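## Task

On the patch panel directly beneath the switch whose ports wear red covers, remove the cable from port 16 (ports counted 1 to 24 starting at the left) and lodge its free plug in the nearest ring of the cable manager on that port's left, with the plug resting up inside the manager. No cable may end up sharply kinked or wrapped around another. Do not remove any other plug, and do not shift one outward even a little, since that can count as failure. Keep the freed plug from swinging well away from the rack, which can end the attempt. At the end every cable must sit in each manager ring it passes through: the remaining cable outside a ring means failure, and the unplugged one outside a ring costs credit. The result must hold without the robot's help, so release everything and pull the grippers away at the end.

## Robot and tools

Robot: two six-joint arms with parallel grippers, left_arm (the robot's own left, +y side) and right_arm (-y side), mounted at (+0.134, +0.375, +1.321) m and (+0.134, -0.375, +1.321) m. Cameras: cam_head_left and cam_head_right (896x504, fixed on the head), cam_left_wrist and cam_right_wrist (616x616 fisheye, on the hands). Image left/right has nothing to do with arm names.

Frame: one scene frame for everything. Origin on the floor under the middle of the robot's foot, +x forward (the way the robot faces), +y to the robot's left, +z up. Only the floor height is known for sure; reported hand positions can be off, worse when the arm reaches far. On each gripper, the fingers extend along its local +z and close along its local y. end_effector_position is a point between the finger pads, roughly 1 cm short of the tips.

Command row: always 16 numbers, both arms, even if one arm should stay still. Order: left_arm x, y, z, qw, qx, qy, qz, opening, then right_arm x, y, z, qw, qx, qy, qz, opening. x, y, z are an absolute target position in metres in the scene frame; the quaternion is an absolute target orientation, w first. So each arm's part is a pose, not an offset. Opening runs from -1 (closed) to +1 (fully open, 0.094 m apart). A target more than 0.6 m from the arm's last reported position along any gripper axis gets the call refused. Each control step the controller also limits the commanded pose to within 70 mm and 16 degrees of the measured one, and favours position over orientation if both cannot be met. Motions tend to stop a centimetre or more short, usually low. To hold an arm still, resend exactly its last reported pose and desired opening; to hold an orientation, repeat the same quaternion you chose rather than copying a drifted reading.

Tools:
- execute_actions, argument actions: a list with zero or one item. Empty list: just report state (with pictures). {"rows": [[16 numbers], ...], "steps": n}: up to 15 rows and 1 to 15 steps (default 15), each step 1/30 s; rows apply one per step and the last repeats. Needs at least 4 steps. {"steps": n} without rows: wait up to 300 steps, counted from the previous result, including your reply time. Optional pictures: true/false.
- move, argument target (one 16-number row as above) and optional speed in m/s, 0.002 to 0.5, default 0.25 (rotation capped at twice that in rad/s). Both grippers travel straight toward their poses, finishing together, taking 0.5 to 10 s; longer paths get cut off at 10 s. Opening is sent at the start. Paths ignore obstacles and the other arm; grippers can lag, wander and overshoot speed near full stretch. Faster contact and targets deeper past the contact mean harder pushes.
- wait, argument seconds (0 to 10): let time run, nothing new sent.
- zoom_image, arguments camera (one of the four names) and region [x0, y0, x1, y1] in pixels of that camera's latest image, origin at top-left, at most 504x504.
- read_manual, optional section "licences": licence text only.
- finished_scene, argument scene: the current scene's number.

Timing: each action's result arrives 4 steps before it ends; those steps run while you reply, before your next action. After an action, each arm continues only to its last clipped pose, so check the result and send the remainder.

Results: a state line left_arm: ... | right_arm: ... gives each gripper's position and quaternion. grip_measured is the measured finger opening on the command scale (the last joint value is the opening in metres); readings can be off by about 1 mm. To grasp, command about 0.03 below grip_measured; less bites more gently. HELD marks steps where your row was partly or wholly not sent; "pose unreachable" names an arm whose command the clearance check altered or blocked. "Hand target" appears only when nothing is kept back and shows where the controller now drives each gripper. A move result adds a move: line with its ending (done, off_target, moving, held, fault) and limits (paced = target clipped; held = some steps blocked, after which the arm may jump faster), plus each gripper's distance from its target. Joint torques include friction and offsets, so they are rough load hints. MOTOR HOT appears from 85 °C; at 100 °C an OVER-TEMPERATURE FAULT drops that arm until it cools. FAULT lines can cut waits or moves short.

Joint limits (rad, base to hand): waist -2.880..2.880, shoulder 0..3.142, elbow 0..3.019, wrist pitch -1.693..1.571, wrist yaw -1.571..1.571, wrist roll -2.094..2.094.

Avoid: arms striking or pressing each other, dropping or slipping the plug, letting it swing out from the rack, tugging or nudging neighbouring plugs, slamming into the rack, and holding loads long enough to overheat motors. Move smoothly, then open the gripper and back off before finishing.

Each tool is called after "Request:" as name(argument=value, ...) on one line, values as JSON.

## Session

Request:
execute_actions(actions=[])

Scene clock: 0.00 s of 5100.00 s.
left_arm: end_effector_position=(+0.7368, +0.3769, +1.2551) grip_measured=+1.000 end_effector_quat_wxyz=(+0.262, -0.005, +0.965, +0.000) | right_arm: end_effector_position=(+0.7259, -0.3741, +1.2359) grip_measured=+1.000 end_effector_quat_wxyz=(+0.247, -0.006, +0.969, +0.000)
Joint positions: left_arm=[ 1.059  1.12   0.871 -0.113 -0.308  0.12   0.094] | right_arm=[-1.066  1.149  0.854 -0.101  0.299 -0.133  0.094]
Joint velocities: left_arm=[-0.005 -0.005  0.007  0.002  0.022 -0.066  0.   ] | right_arm=[-0.005 -0.005 -0.007  0.022  0.022 -0.007  0.   ]
Joint torques (N m, as the arm reports them, + toward a larger angle): no reading
Hand target (left_arm): +0.744, +0.378, +1.257; +0.267, -0.007, +0.964, +0.001
Hand target (right_arm): +0.734, -0.376, +1.241; +0.255, -0.003, +0.967, +0.000

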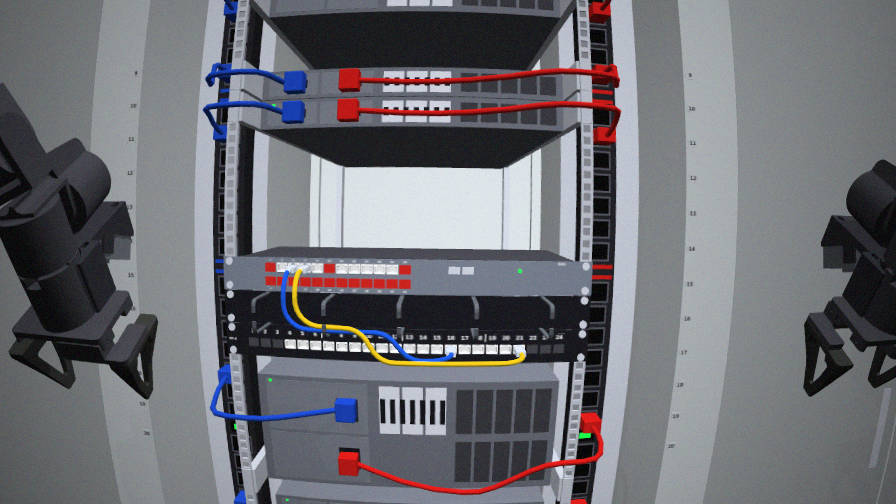

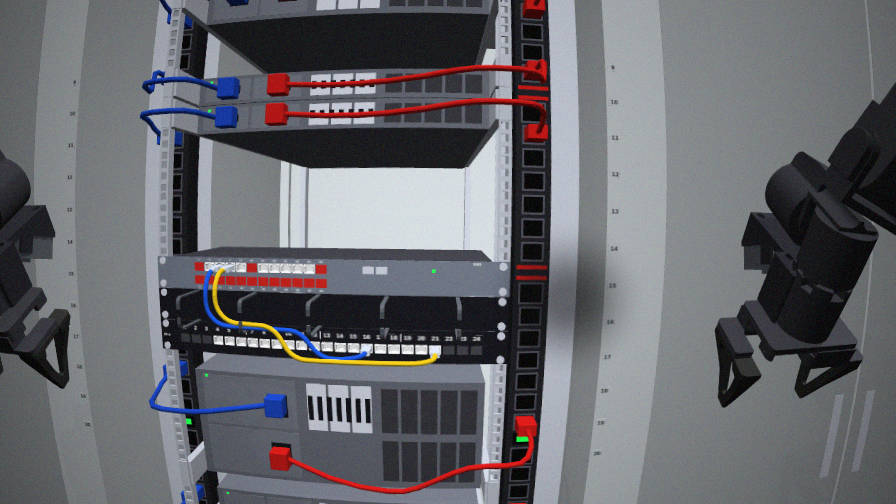

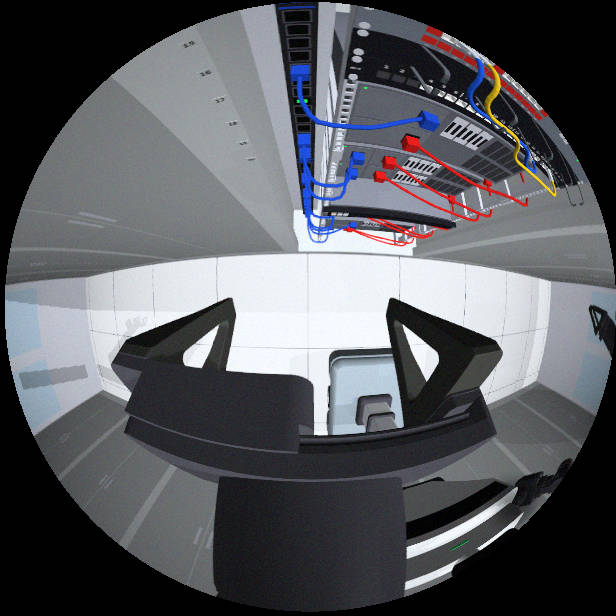

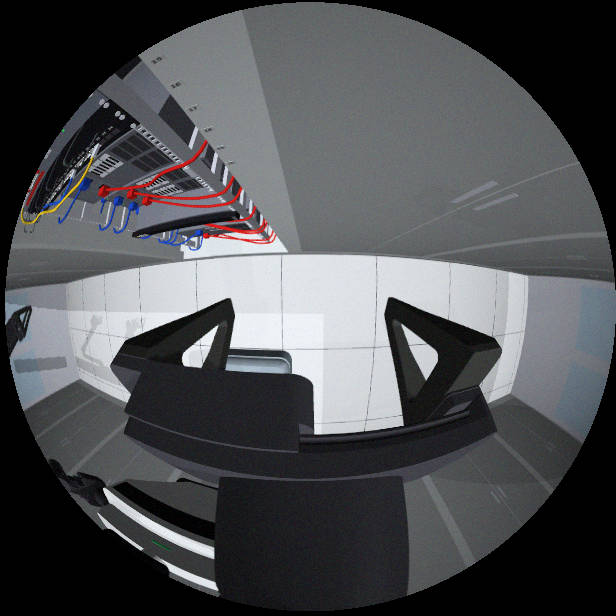

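Request:
zoom_image(camera="cam_head_left", region=[230, 250, 590, 380])

Request:
zoom_image(camera="cam_head_left", region=[360, 280, 540, 380])

Request:
zoom_image(camera="cam_head_right", region=[270, 280, 450, 380])

Request:
zoom_image(camera="cam_left_wrist", region=[380, 20, 600, 240])

Region (230, 250, 590, 380) of cam_head_left's 896x504 image, scaled by 1.400, with more detail than that image has; it fills the top 182 rows of this view, and the rest is white.

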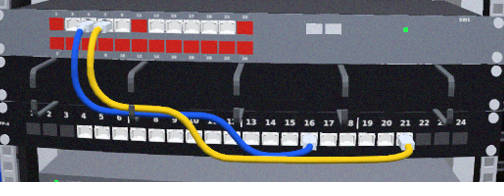

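Region (360, 280, 540, 380) of cam_head_left's 896x504 image, scaled by 2.800, with more detail than that image has.

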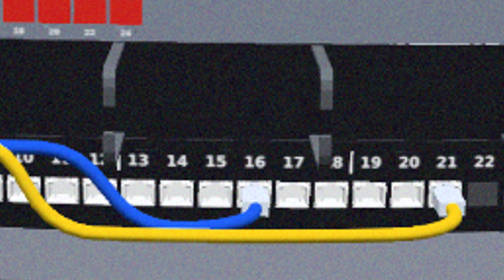

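Region (270, 280, 450, 380) of cam_head_right's 896x504 image, scaled by 2.800, with more detail than that image has.

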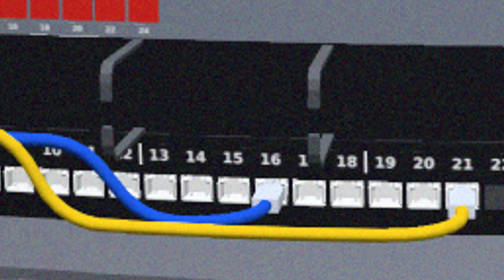

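Region (380, 20, 600, 240) of cam_left_wrist's 616x616 image, scaled by 2.291, with more detail than that image has.

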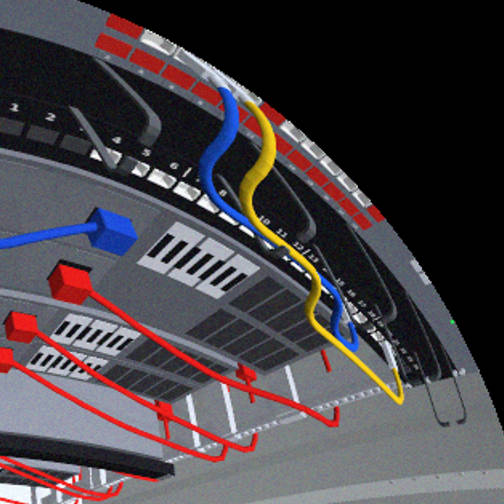

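Request:
move(target=[0.80,0.04,1.27,0.707,0,0.707,0,0,0.7259,-0.3741,1.2359,0.247,-0.006,0.969,0,1])

Request:
zoom_image(camera="cam_left_wrist", region=[160, 130, 460, 380])

Scene clock: 3.20 s of 5100.00 s.
left_arm: end_effector_position=(+0.8042, +0.0479, +1.2728) grip_measured=+0.003 end_effector_quat_wxyz=(+0.693, +0.001, +0.721, -0.012) | right_arm: end_effector_position=(+0.7259, -0.3741, +1.2359) grip_measured=+1.000 end_effector_quat_wxyz=(+0.247, -0.006, +0.969, +0.000)
Joint positions: left_arm=[ 0.559  2.025  1.181  1.543 -0.439  0.625  0.047] | right_arm=[-1.066  1.149  0.854 -0.101  0.299 -0.133  0.094]
Joint velocities: left_arm=[-0.015  0.005 -0.002 -0.027 -0.022 -0.007  0.   ] | right_arm=[-0.015 -0.005  0.022 -0.002 -0.125  0.007  0.   ]
Joint torques (N m, as the arm reports them, + toward a larger angle): left_arm=[-12.61 -14.06   5.08   2.12   0.64   0.12] | right_arm=[  3.99 -15.05   6.62   1.     0.03  -0.03]
Hand target (left_arm): +0.804, +0.040, +1.270; +0.697, +0.004, +0.717, -0.009
Hand target (right_arm): +0.726, -0.374, +1.236; +0.247, -0.006, +0.969, -0.000
Off the commanded pose (left_arm): 0.009 m, 3 deg.
Off the commanded pose (right_arm): 0.000 m, 0 deg.
joint sent to its limit (left arm) — the command would take joint 4 (wrist pitch) past its upper limit, so that joint was sent only as far as its limit.
Kept back: nothing.
move: off_target (left_arm)
camera_calibration (this result's frames):
cam_left_wrist: T_world_to_cam=[[-0.00755357, -0.999839, 0.0163015, 0.0349819], [-0.61413, -0.00822699, -0.789162, 1.50339], [0.789169, -0.0159722, -0.613969, 0.274688], [0, 0, 0, 1]] pos_world=[0.706765, 0.0517319, 1.3545]

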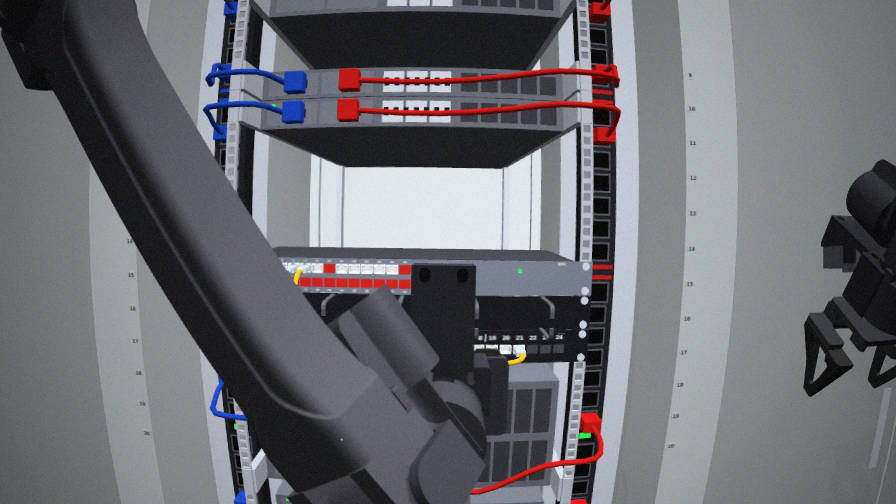

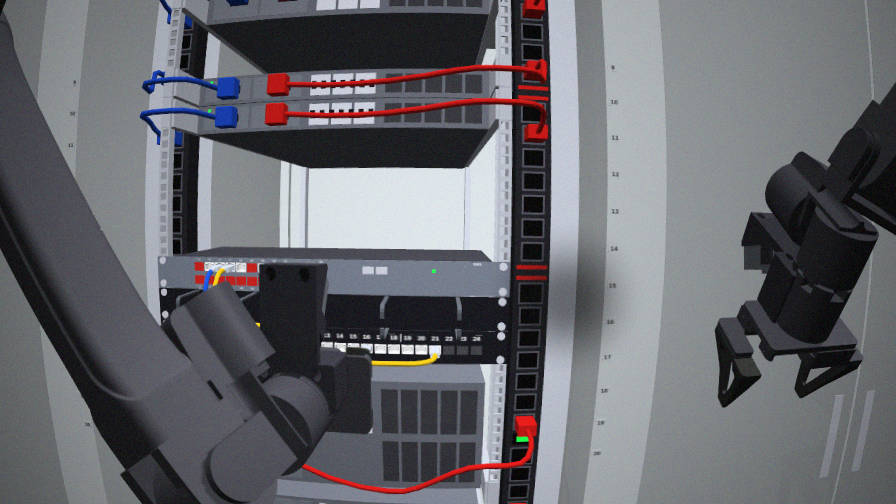

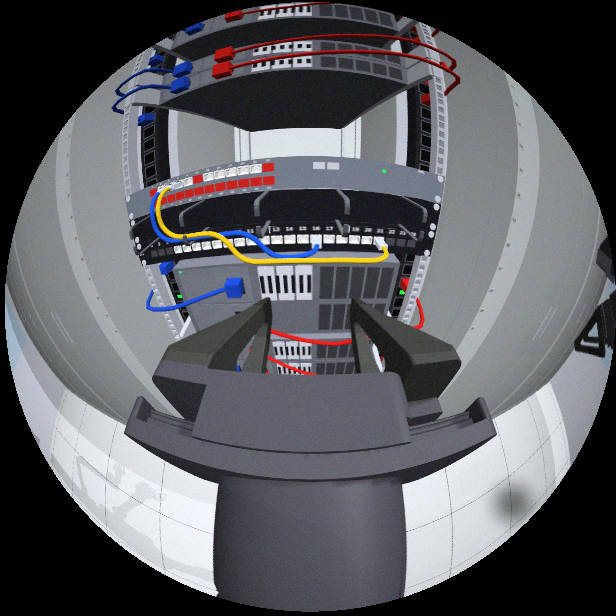

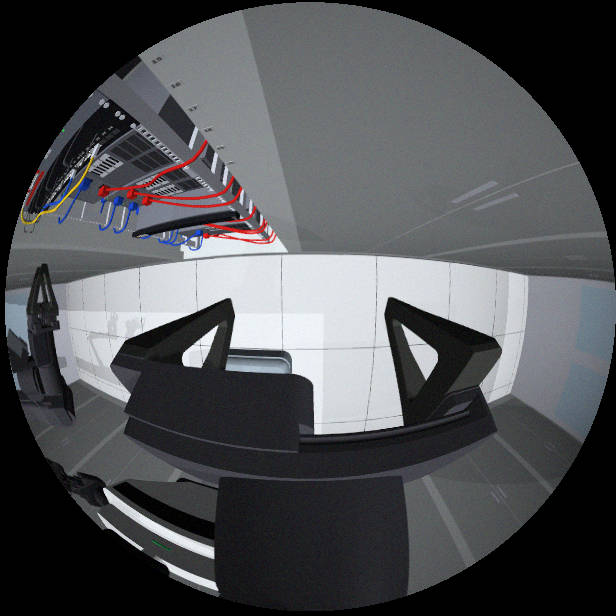

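Region (160, 130, 460, 380) of cam_left_wrist's 616x616 image, scaled by 1.680, with more detail than that image has.

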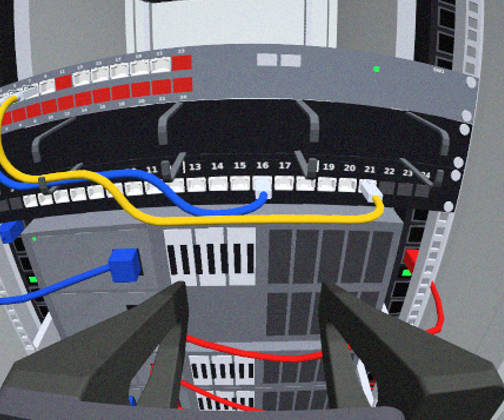

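Request:
move(target=[0.85,0.04,1.27,0.643,0,0.766,0,-0.4,0.84,-0.10,1.09,0.604,-0.262,0.72,0.22,-1])

Request:
zoom_image(camera="cam_right_wrist", region=[200, 60, 440, 240])

Request:
zoom_image(camera="cam_left_wrist", region=[210, 170, 410, 320])

Scene clock: 13.13 s of 5100.00 s.
left_arm: end_effector_position=(+0.8324, +0.0353, +1.2530) grip_measured=-0.397 end_effector_quat_wxyz=(+0.633, +0.020, +0.774, +0.003) | right_arm: end_effector_position=(+0.8309, -0.1091, +1.0813) grip_measured=-0.992 end_effector_quat_wxyz=(+0.590, -0.261, +0.732, +0.220)
Joint positions: left_arm=[ 0.559  2.002  1.257  1.292 -0.53   0.6    0.028] | right_arm=[-0.964  2.088  1.271  0.997 -0.423 -0.527  0.   ]
Joint velocities: left_arm=[-0.015  0.005 -0.007 -0.002 -0.037  0.051  0.   ] | right_arm=[-0.015 -0.005  0.012 -0.002 -0.022 -0.066 -0.   ]
Joint torques (N m, as the arm reports them, + toward a larger angle): left_arm=[-12.43 -18.13   6.11   1.38   0.4   -0.09] | right_arm=[ 10.47 -19.55   5.16   2.26  -0.56  -0.11]
Hand target (left_arm): +0.849, +0.041, +1.271; +0.643, -0.000, +0.766, +0.000
Hand target (right_arm): +0.837, -0.102, +1.089; +0.605, -0.265, +0.719, +0.217
Off the commanded pose (left_arm): 0.025 m, 3 deg.
Off the commanded pose (right_arm): 0.016 m, 2 deg.
Kept back: nothing.
After step 90, 4.30 s passed at rest.
move: off_target (left_arm, right_arm)
camera_calibration (this result's frames):
cam_left_wrist: T_world_to_cam=[[-0.0164686, -0.999392, -0.0307356, 0.0892521], [-0.732454, 0.0329833, -0.680017, 1.46525], [0.680617, 0.0113134, -0.732552, 0.478097], [0, 0, 0, 1]] pos_world=[0.7493, 0.0354601, 1.34937]
cam_right_wrist: T_world_to_cam=[[0.632223, -0.774599, -0.0170157, -0.589236], [-0.576444, -0.455589, -0.678345, 1.16861], [0.517693, 0.438674, -0.734547, 0.536234], [0, 0, 0, 1]] pos_world=[0.768563, -0.159248, 1.17658]

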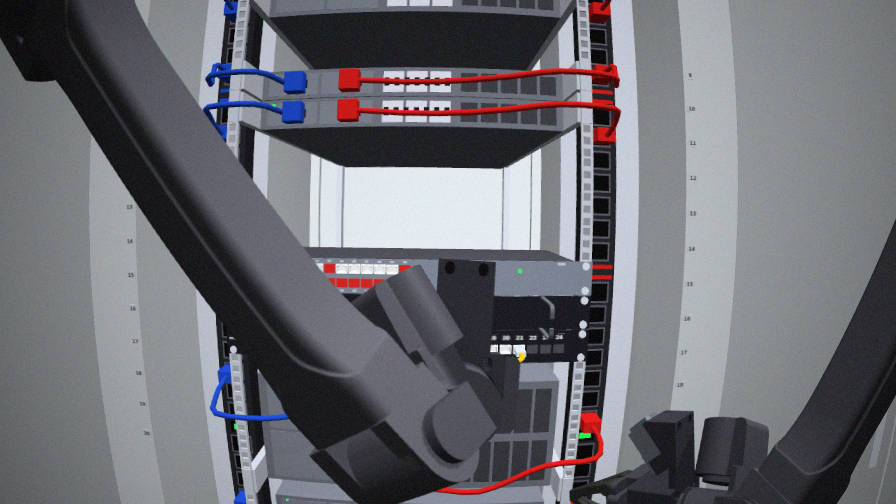

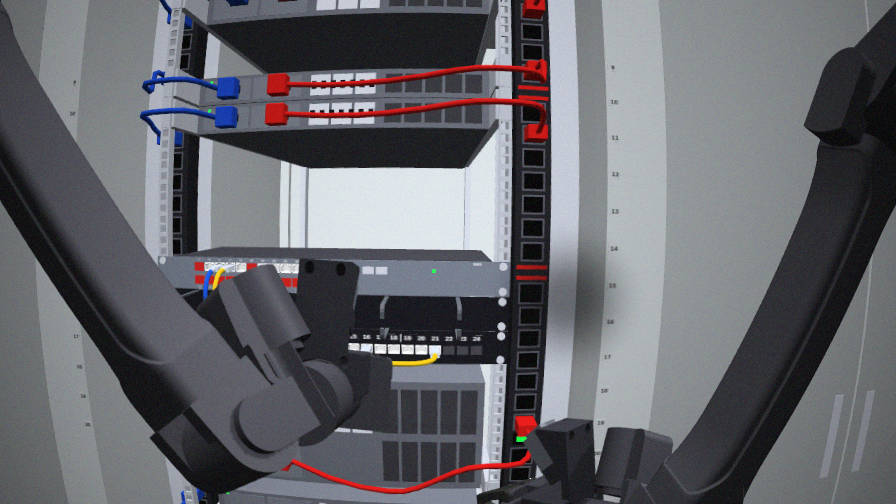

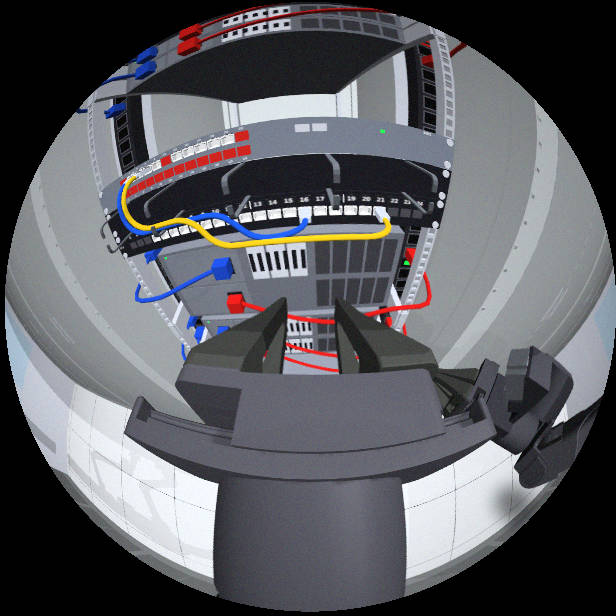

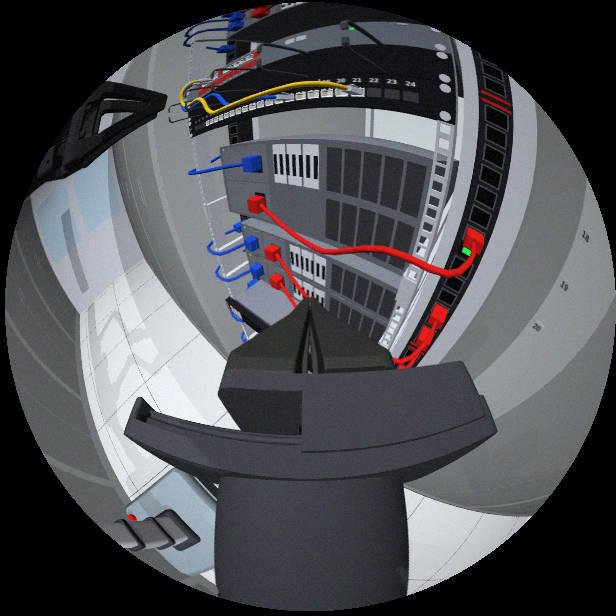

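Region (200, 60, 440, 240) of cam_right_wrist's 616x616 image, scaled by 2.100, with more detail than that image has; it fills the top 378 rows of this view, and the rest is white.

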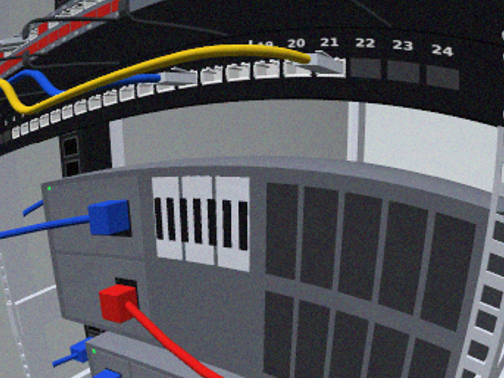

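Region (210, 170, 410, 320) of cam_left_wrist's 616x616 image, scaled by 2.520, with more detail than that image has; it fills the top 378 rows of this view, and the rest is white.

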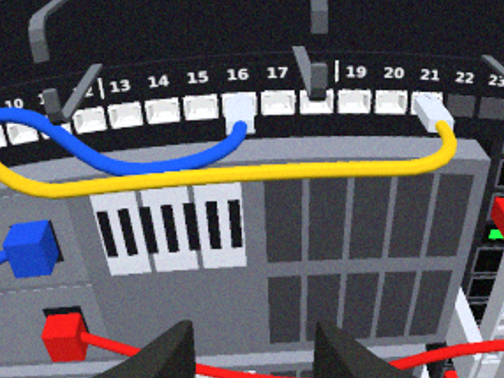

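Request:
move(target=[0.90,0.046,1.31,0.5,0,0.866,0,-0.5,0.86,-0.17,1.19,0.433,-0.433,0.75,0.25,-1])

Request:
zoom_image(camera="cam_left_wrist", region=[160, 100, 460, 350])

Scene clock: 15.10 s of 5100.00 s.
left_arm: end_effector_position=(+0.8848, +0.0507, +1.2894) grip_measured=-0.497 end_effector_quat_wxyz=(+0.489, +0.018, +0.872, +0.011) | right_arm: end_effector_position=(+0.8457, -0.1591, +1.1824) grip_measured=-0.992 end_effector_quat_wxyz=(+0.425, -0.429, +0.753, +0.263)
Joint positions: left_arm=[ 0.539  1.798  1.384  0.591 -0.725  0.389  0.024] | right_arm=[-0.998  1.674  1.302  0.027 -0.511 -0.886  0.   ]
Joint velocities: left_arm=[ 0.005  0.015  0.007 -0.002  0.007  0.066 -0.001] | right_arm=[-0.015 -0.015  0.007  0.007 -0.022 -0.051  0.   ]
Joint torques (N m, as the arm reports them, + toward a larger angle): left_arm=[-13.31 -18.18   8.82   1.41   0.22  -0.11] | right_arm=[  6.26 -22.09   9.06   0.39  -0.68  -0.08]
Hand target (left_arm): +0.898, +0.049, +1.312; +0.500, -0.001, +0.866, +0.001
Hand target (right_arm): +0.861, -0.169, +1.189; +0.434, -0.431, +0.750, +0.252
Off the commanded pose (left_arm): 0.026 m, 3 deg.
Off the commanded pose (right_arm): 0.020 m, 2 deg.
Kept back: nothing.
move: off_target (left_arm, right_arm)
camera_calibration (this result's frames):
cam_left_wrist: T_world_to_cam=[[-0.0103867, -0.999116, -0.0407451, 0.114161], [-0.921436, 0.02539, -0.387699, 1.31852], [0.388391, 0.0335171, -0.920885, 0.969114], [0, 0, 0, 1]] pos_world=[0.839724, 0.0481011, 1.40828]
cam_right_wrist: T_world_to_cam=[[0.863231, -0.503917, -0.0299809, -0.7726], [-0.469353, -0.779321, -0.415171, 0.769661], [0.185847, 0.37246, -0.909249, 1.10138], [0, 0, 0, 1]] pos_world=[0.823486, -0.199735, 1.29781]

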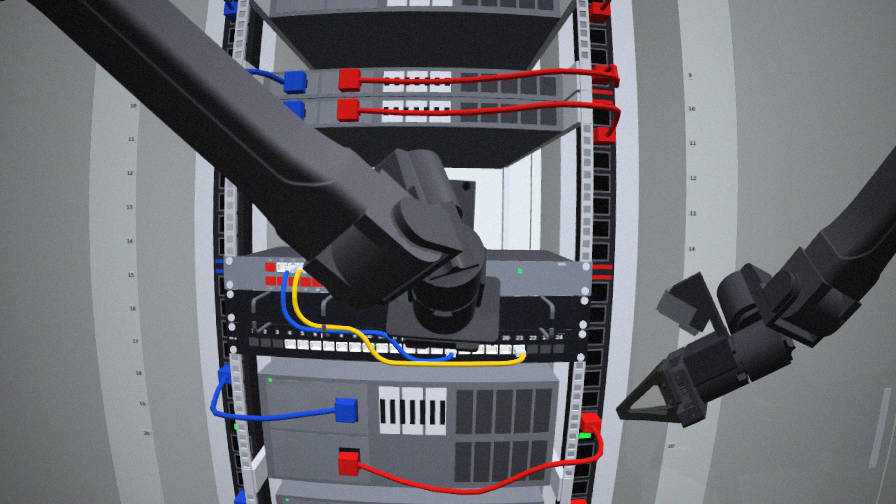

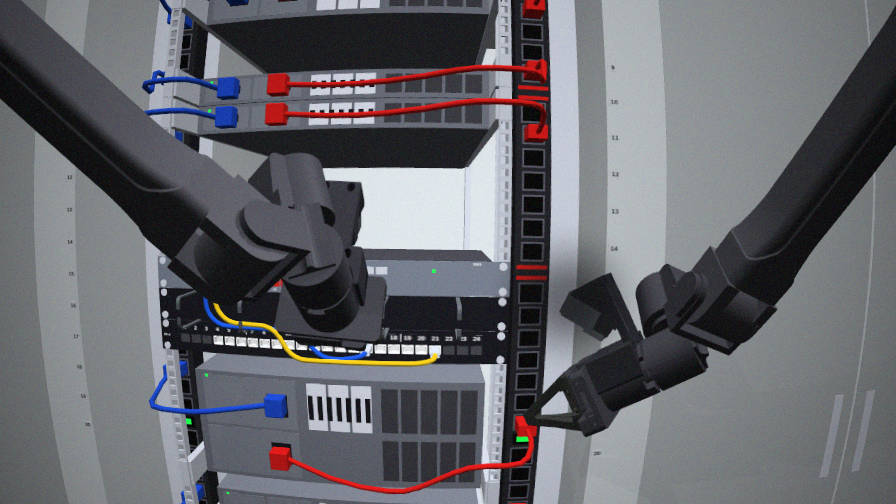

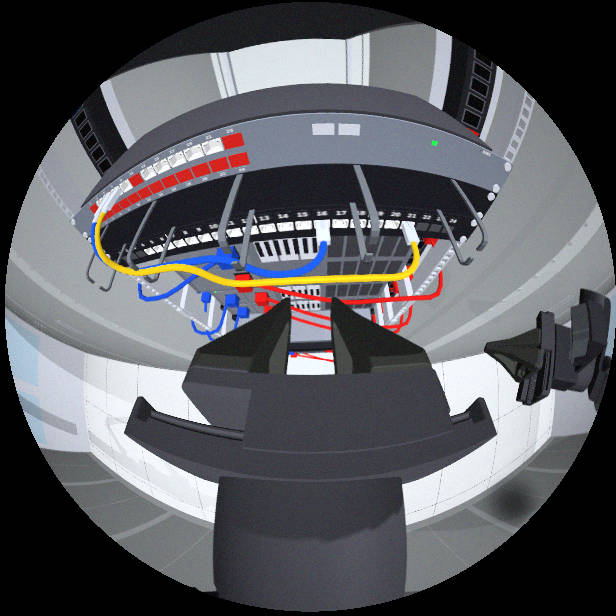

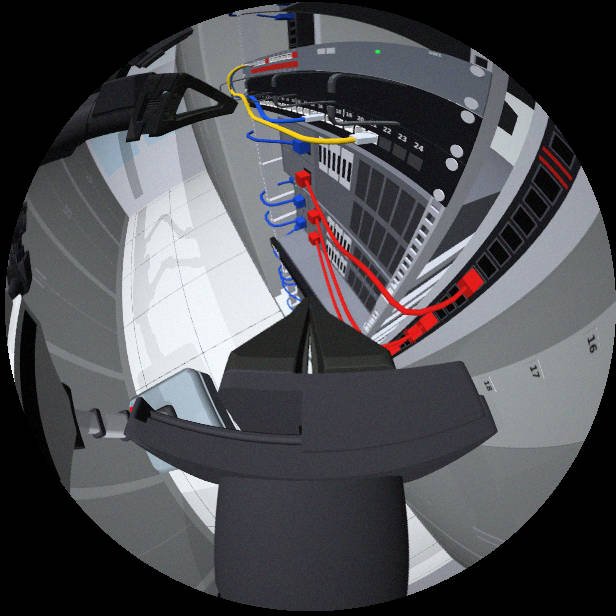

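Region (160, 100, 460, 350) of cam_left_wrist's 616x616 image, scaled by 1.680, with more detail than that image has.

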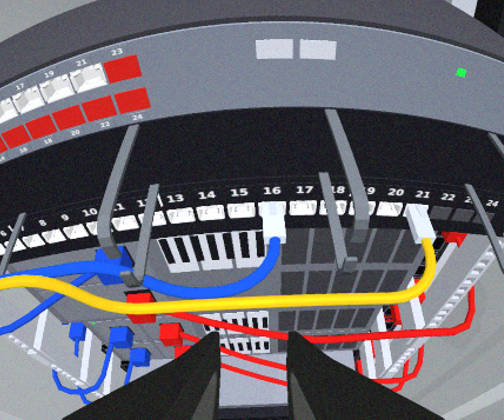

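Request:
move(target=[0.945,0.043,1.305,0.497,0.09,0.861,-0.052,-0.55,0.86,-0.17,1.19,0.433,-0.433,0.75,0.25,-1], speed=0.05)

Request:
zoom_image(camera="cam_left_wrist", region=[160, 130, 460, 380])

Request:
zoom_image(camera="cam_right_wrist", region=[200, 40, 400, 180])

Scene clock: 17.63 s of 5100.00 s.
left_arm: end_effector_position=(+0.9183, +0.0256, +1.2967) grip_measured=-0.547 end_effector_quat_wxyz=(+0.485, +0.100, +0.866, -0.065) | right_arm: end_effector_position=(+0.8451, -0.1590, +1.1820) grip_measured=-0.992 end_effector_quat_wxyz=(+0.424, -0.432, +0.751, +0.262)
Joint positions: left_arm=[ 0.572  1.798  1.492  0.386 -0.493  0.4    0.021] | right_arm=[-0.998  1.674  1.302  0.024 -0.511 -0.892  0.   ]
Joint velocities: left_arm=[-0.005 -0.015  0.022 -0.017 -0.051  0.066  0.001] | right_arm=[-0.005 -0.005  0.012 -0.002  0.022  0.022  0.   ]
Joint torques (N m, as the arm reports them, + toward a larger angle): left_arm=[-10.47 -18.85   9.99   1.39   0.47   0.15] | right_arm=[  6.63 -22.46   8.58   0.18  -0.48  -0.13]
Hand target (left_arm): +0.943, +0.045, +1.307; +0.497, +0.090, +0.862, -0.052
Hand target (right_arm): +0.860, -0.170, +1.190; +0.433, -0.433, +0.750, +0.250
Off the commanded pose (left_arm): 0.033 m, 2 deg.
Off the commanded pose (right_arm): 0.020 m, 2 deg.
Kept back: nothing.
move: off_target (left_arm, right_arm)
camera_calibration (this result's frames):
cam_left_wrist: T_world_to_cam=[[-0.227041, -0.973823, 0.0110393, 0.220845], [-0.897821, 0.204903, -0.389785, 1.32929], [0.37732, -0.0984084, -0.92084, 0.977147], [0, 0, 0, 1]] pos_world=[0.87491, 0.0388482, 1.4155]
cam_right_wrist: T_world_to_cam=[[0.865574, -0.500087, -0.0263543, -0.77773], [-0.464825, -0.782733, -0.413844, 0.763365], [0.18633, 0.370463, -0.909966, 1.10126], [0, 0, 0, 1]] pos_world=[0.822817, -0.199398, 1.29753]

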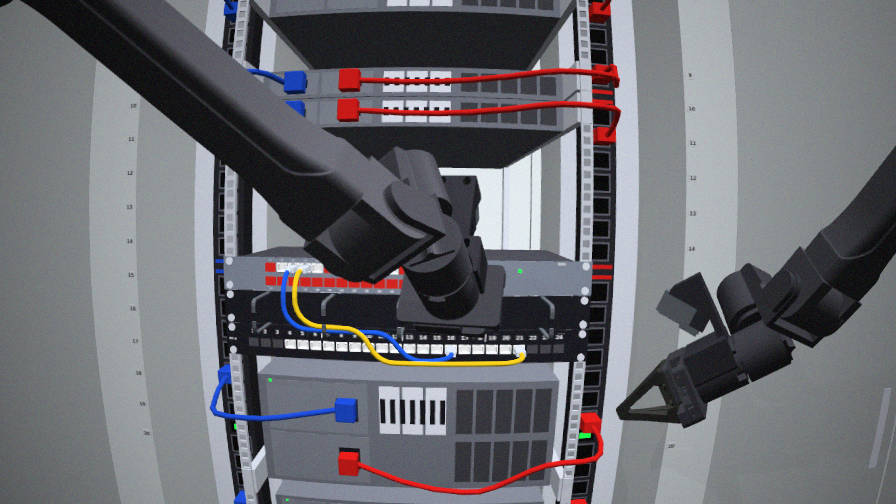

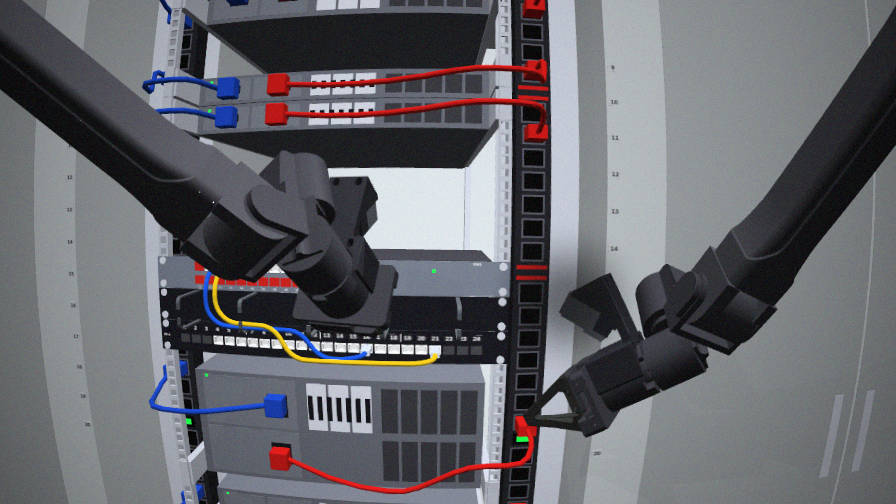

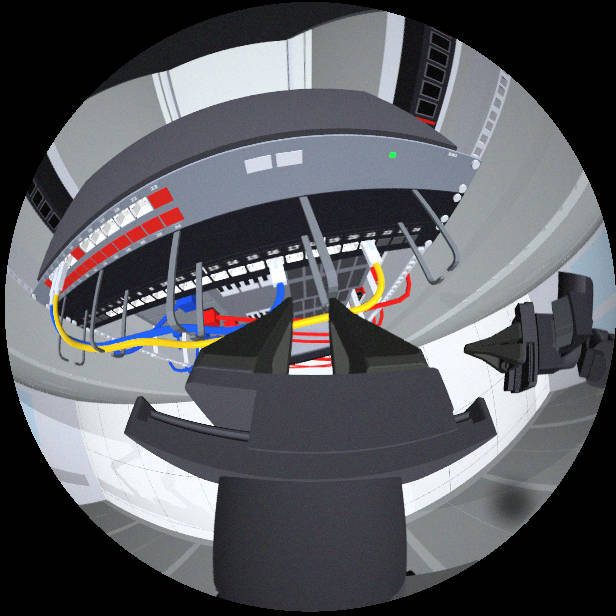

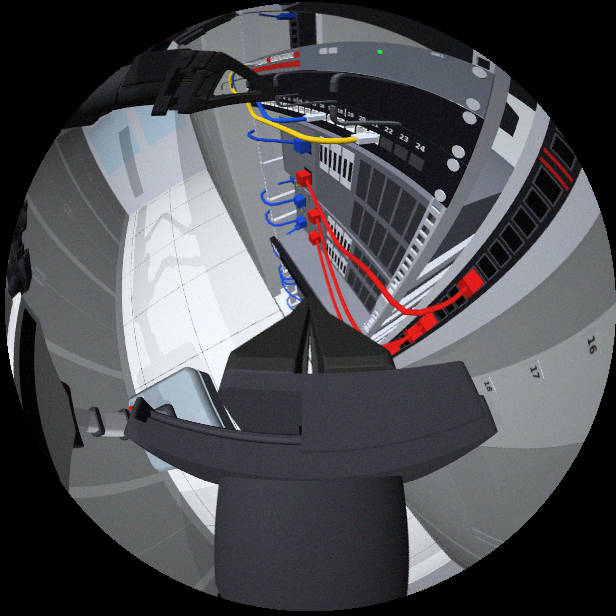

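Region (160, 130, 460, 380) of cam_left_wrist's 616x616 image, scaled by 1.680, with more detail than that image has.

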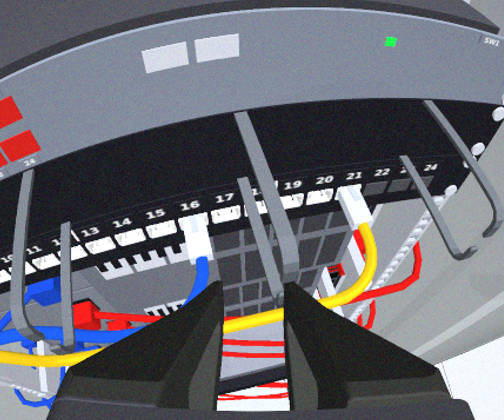

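Region (200, 40, 400, 180) of cam_right_wrist's 616x616 image, scaled by 2.520, with more detail than that image has; it fills the top 353 rows of this view, and the rest is white.

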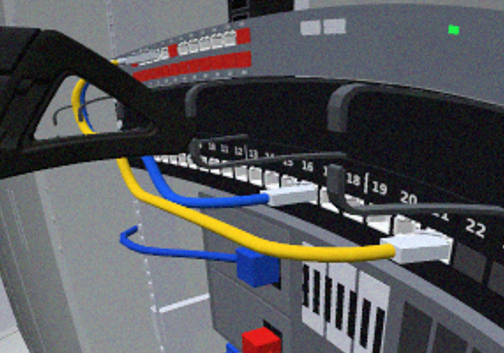

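Request:
move(target=[0.93,0.075,1.30,0.497,0.09,0.861,-0.052,-0.55,0.86,-0.17,1.19,0.433,-0.433,0.75,0.25,-1], speed=0.05)

Request:
move(target=[0.965,0.07,1.29,0.497,0.09,0.861,-0.052,-0.55,0.86,-0.17,1.19,0.433,-0.433,0.75,0.25,-1], speed=0.04)

Request:
zoom_image(camera="cam_right_wrist", region=[200, 40, 400, 180])

Scene clock: 19.23 s of 5100.00 s.
left_arm: end_effector_position=(+0.9246, +0.0567, +1.2997) grip_measured=-0.547 end_effector_quat_wxyz=(+0.493, +0.094, +0.863, -0.063) | right_arm: end_effector_position=(+0.8451, -0.1590, +1.1820) grip_measured=-0.992 end_effector_quat_wxyz=(+0.424, -0.432, +0.751, +0.262)
Joint positions: left_arm=[ 0.61   1.753  1.45   0.403 -0.459  0.4    0.021] | right_arm=[-0.998  1.674  1.302  0.024 -0.511 -0.893  0.   ]
Joint velocities: left_arm=[-0.015  0.005  0.002  0.007  0.007 -0.051  0.   ] | right_arm=[-0.015 -0.015 -0.007  0.002  0.022 -0.037  0.001]
Joint torques (N m, as the arm reports them, + toward a larger angle): left_arm=[ -9.93 -19.14   5.66   2.17   0.49   0.11] | right_arm=[  6.89 -22.27   8.68   0.36  -0.48  -0.11]
Hand target (left_arm): +0.930, +0.075, +1.300; +0.497, +0.090, +0.861, -0.052
Hand target (right_arm): +0.860, -0.170, +1.190; +0.433, -0.433, +0.750, +0.250
Off the commanded pose (left_arm): 0.019 m, 1 deg.
Off the commanded pose (right_arm): 0.020 m, 2 deg.
Kept back: nothing.
move: off_target (left_arm, right_arm)
camera_calibration (this result's frames):
cam_left_wrist: T_world_to_cam=[[-0.214276, -0.976711, 0.0110376, 0.240876], [-0.893857, 0.191518, -0.405389, 1.34718], [0.393834, -0.0967312, -0.914077, 0.956457], [0, 0, 0, 1]] pos_world=[0.879117, 0.0697765, 1.41775]
cam_right_wrist: T_world_to_cam=[[0.865678, -0.499925, -0.0260247, -0.778181], [-0.464555, -0.782887, -0.413856, 0.763126], [0.186523, 0.370356, -0.90997, 1.10108], [0, 0, 0, 1]] pos_world=[0.822791, -0.199384, 1.29753]

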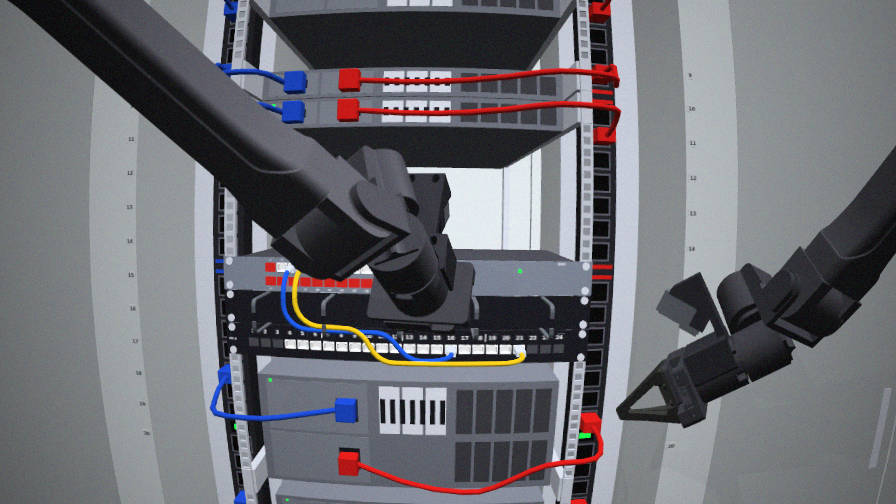

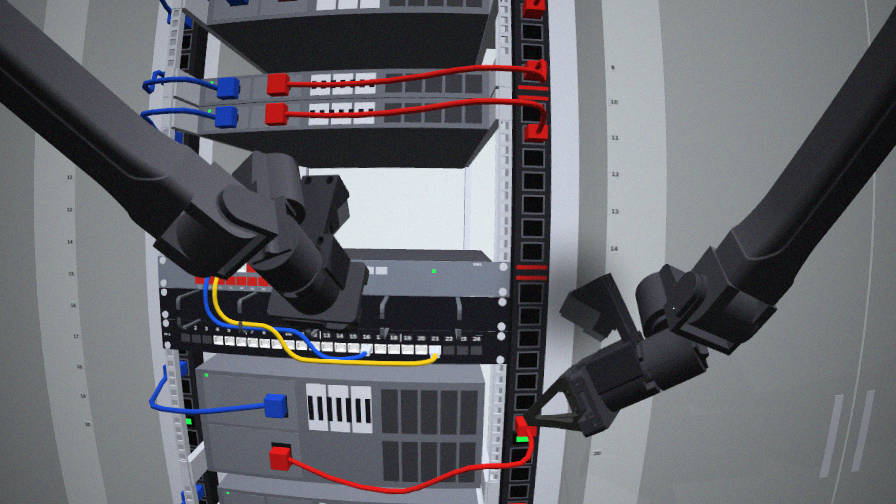

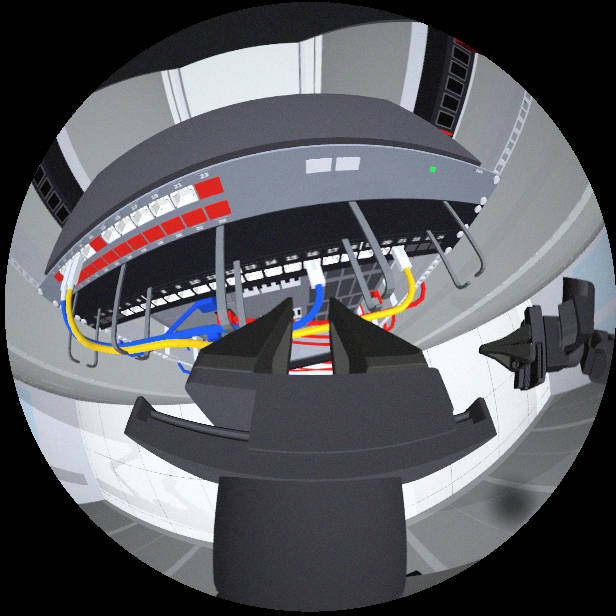

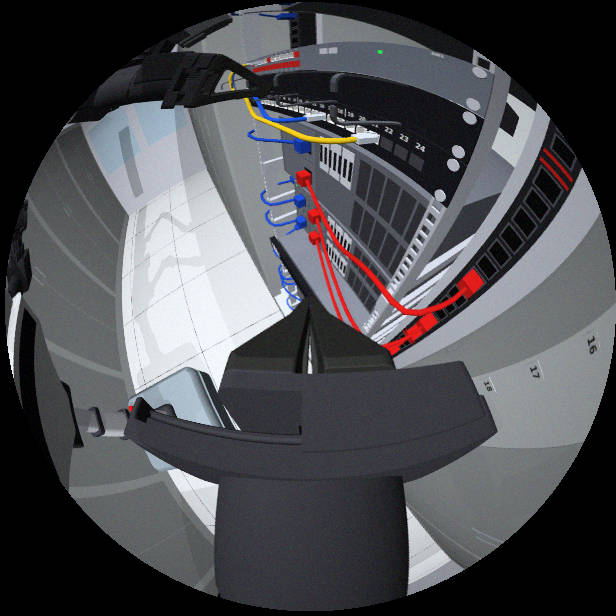

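Scene clock: 20.60 s of 5100.00 s.
left_arm: end_effector_position=(+0.9513, +0.0682, +1.3115) grip_measured=-0.547 end_effector_quat_wxyz=(+0.502, +0.089, +0.858, -0.064) | right_arm: end_effector_position=(+0.8451, -0.1590, +1.1820) grip_measured=-0.992 end_effector_quat_wxyz=(+0.424, -0.432, +0.751, +0.262)
Joint positions: left_arm=[ 0.632  1.755  1.515  0.363 -0.433  0.4    0.021] | right_arm=[-0.998  1.674  1.302  0.024 -0.511 -0.893  0.   ]
Joint velocities: left_arm=[-0.005  0.015 -0.002  0.002 -0.022 -0.022 -0.   ] | right_arm=[-0.015 -0.015 -0.022  0.007 -0.037 -0.007 -0.   ]
Joint torques (N m, as the arm reports them, + toward a larger angle): left_arm=[ -9.84 -15.75  10.39   1.39   0.43   0.09] | right_arm=[  6.75 -22.45   8.46   0.42  -0.51  -0.11]
Hand target (left_arm): +0.963, +0.071, +1.291; +0.497, +0.090, +0.861, -0.052
Hand target (right_arm): +0.860, -0.170, +1.190; +0.433, -0.433, +0.750, +0.250
Off the commanded pose (left_arm): 0.026 m, 2 deg.
Off the commanded pose (right_arm): 0.020 m, 2 deg.
Kept back: nothing.
move: off_target (left_arm, right_arm)
camera_calibration (this result's frames):
cam_left_wrist: T_world_to_cam=[[-0.206358, -0.978353, 0.0155248, 0.244399], [-0.887148, 0.18038, -0.424773, 1.39343], [0.412778, -0.101428, -0.905167, 0.928509], [0, 0, 0, 1]] pos_world=[0.903348, 0.081938, 1.42855]
cam_right_wrist: T_world_to_cam=[[0.865781, -0.499763, -0.0256952, -0.778632], [-0.464285, -0.783041, -0.413868, 0.762887], [0.186716, 0.370249, -0.909974, 1.10091], [0, 0, 0, 1]] pos_world=[0.822765, -0.19937, 1.29753]

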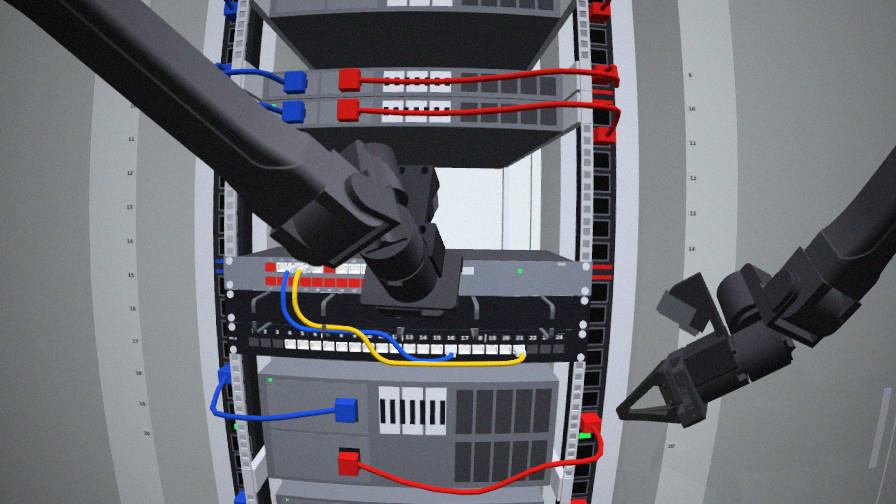

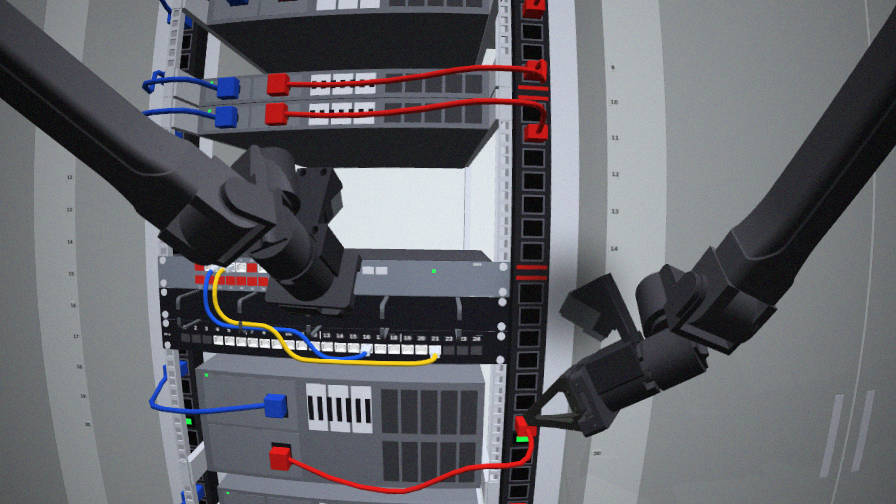

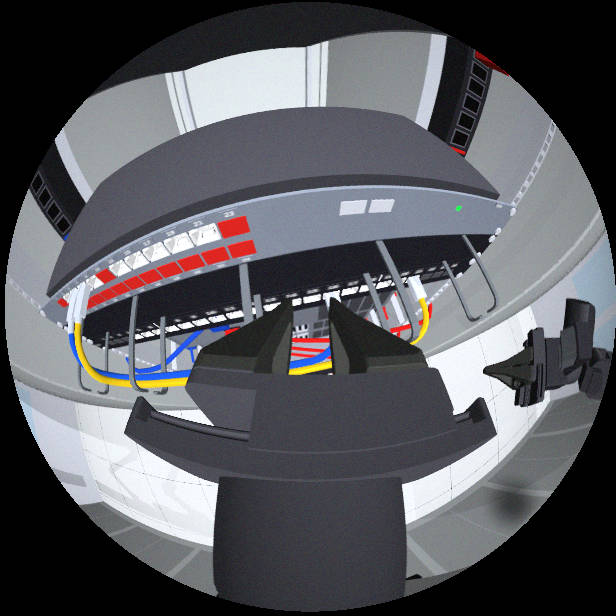

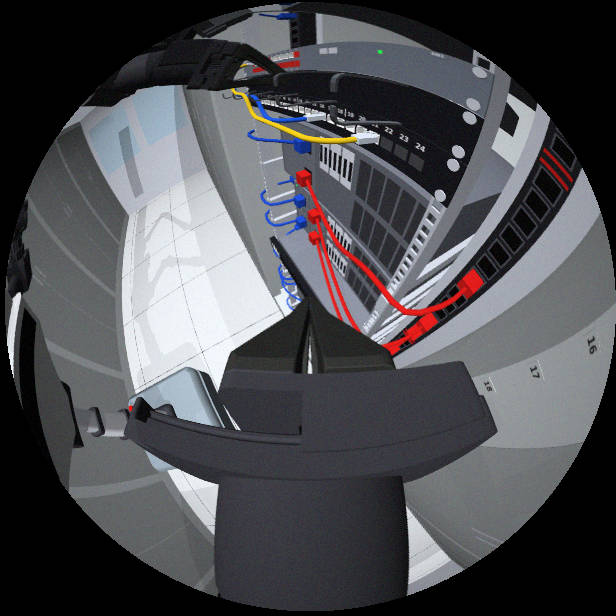

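Region (200, 40, 400, 180) of cam_right_wrist's 616x616 image, scaled by 2.520, with more detail than that image has; it fills the top 353 rows of this view, and the rest is white.

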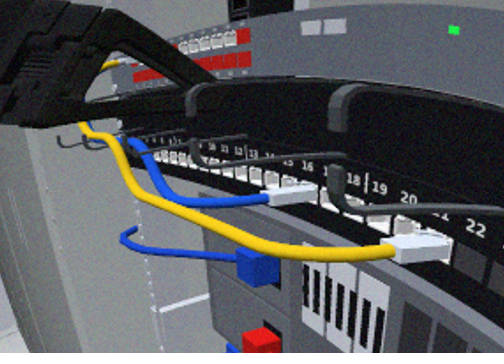

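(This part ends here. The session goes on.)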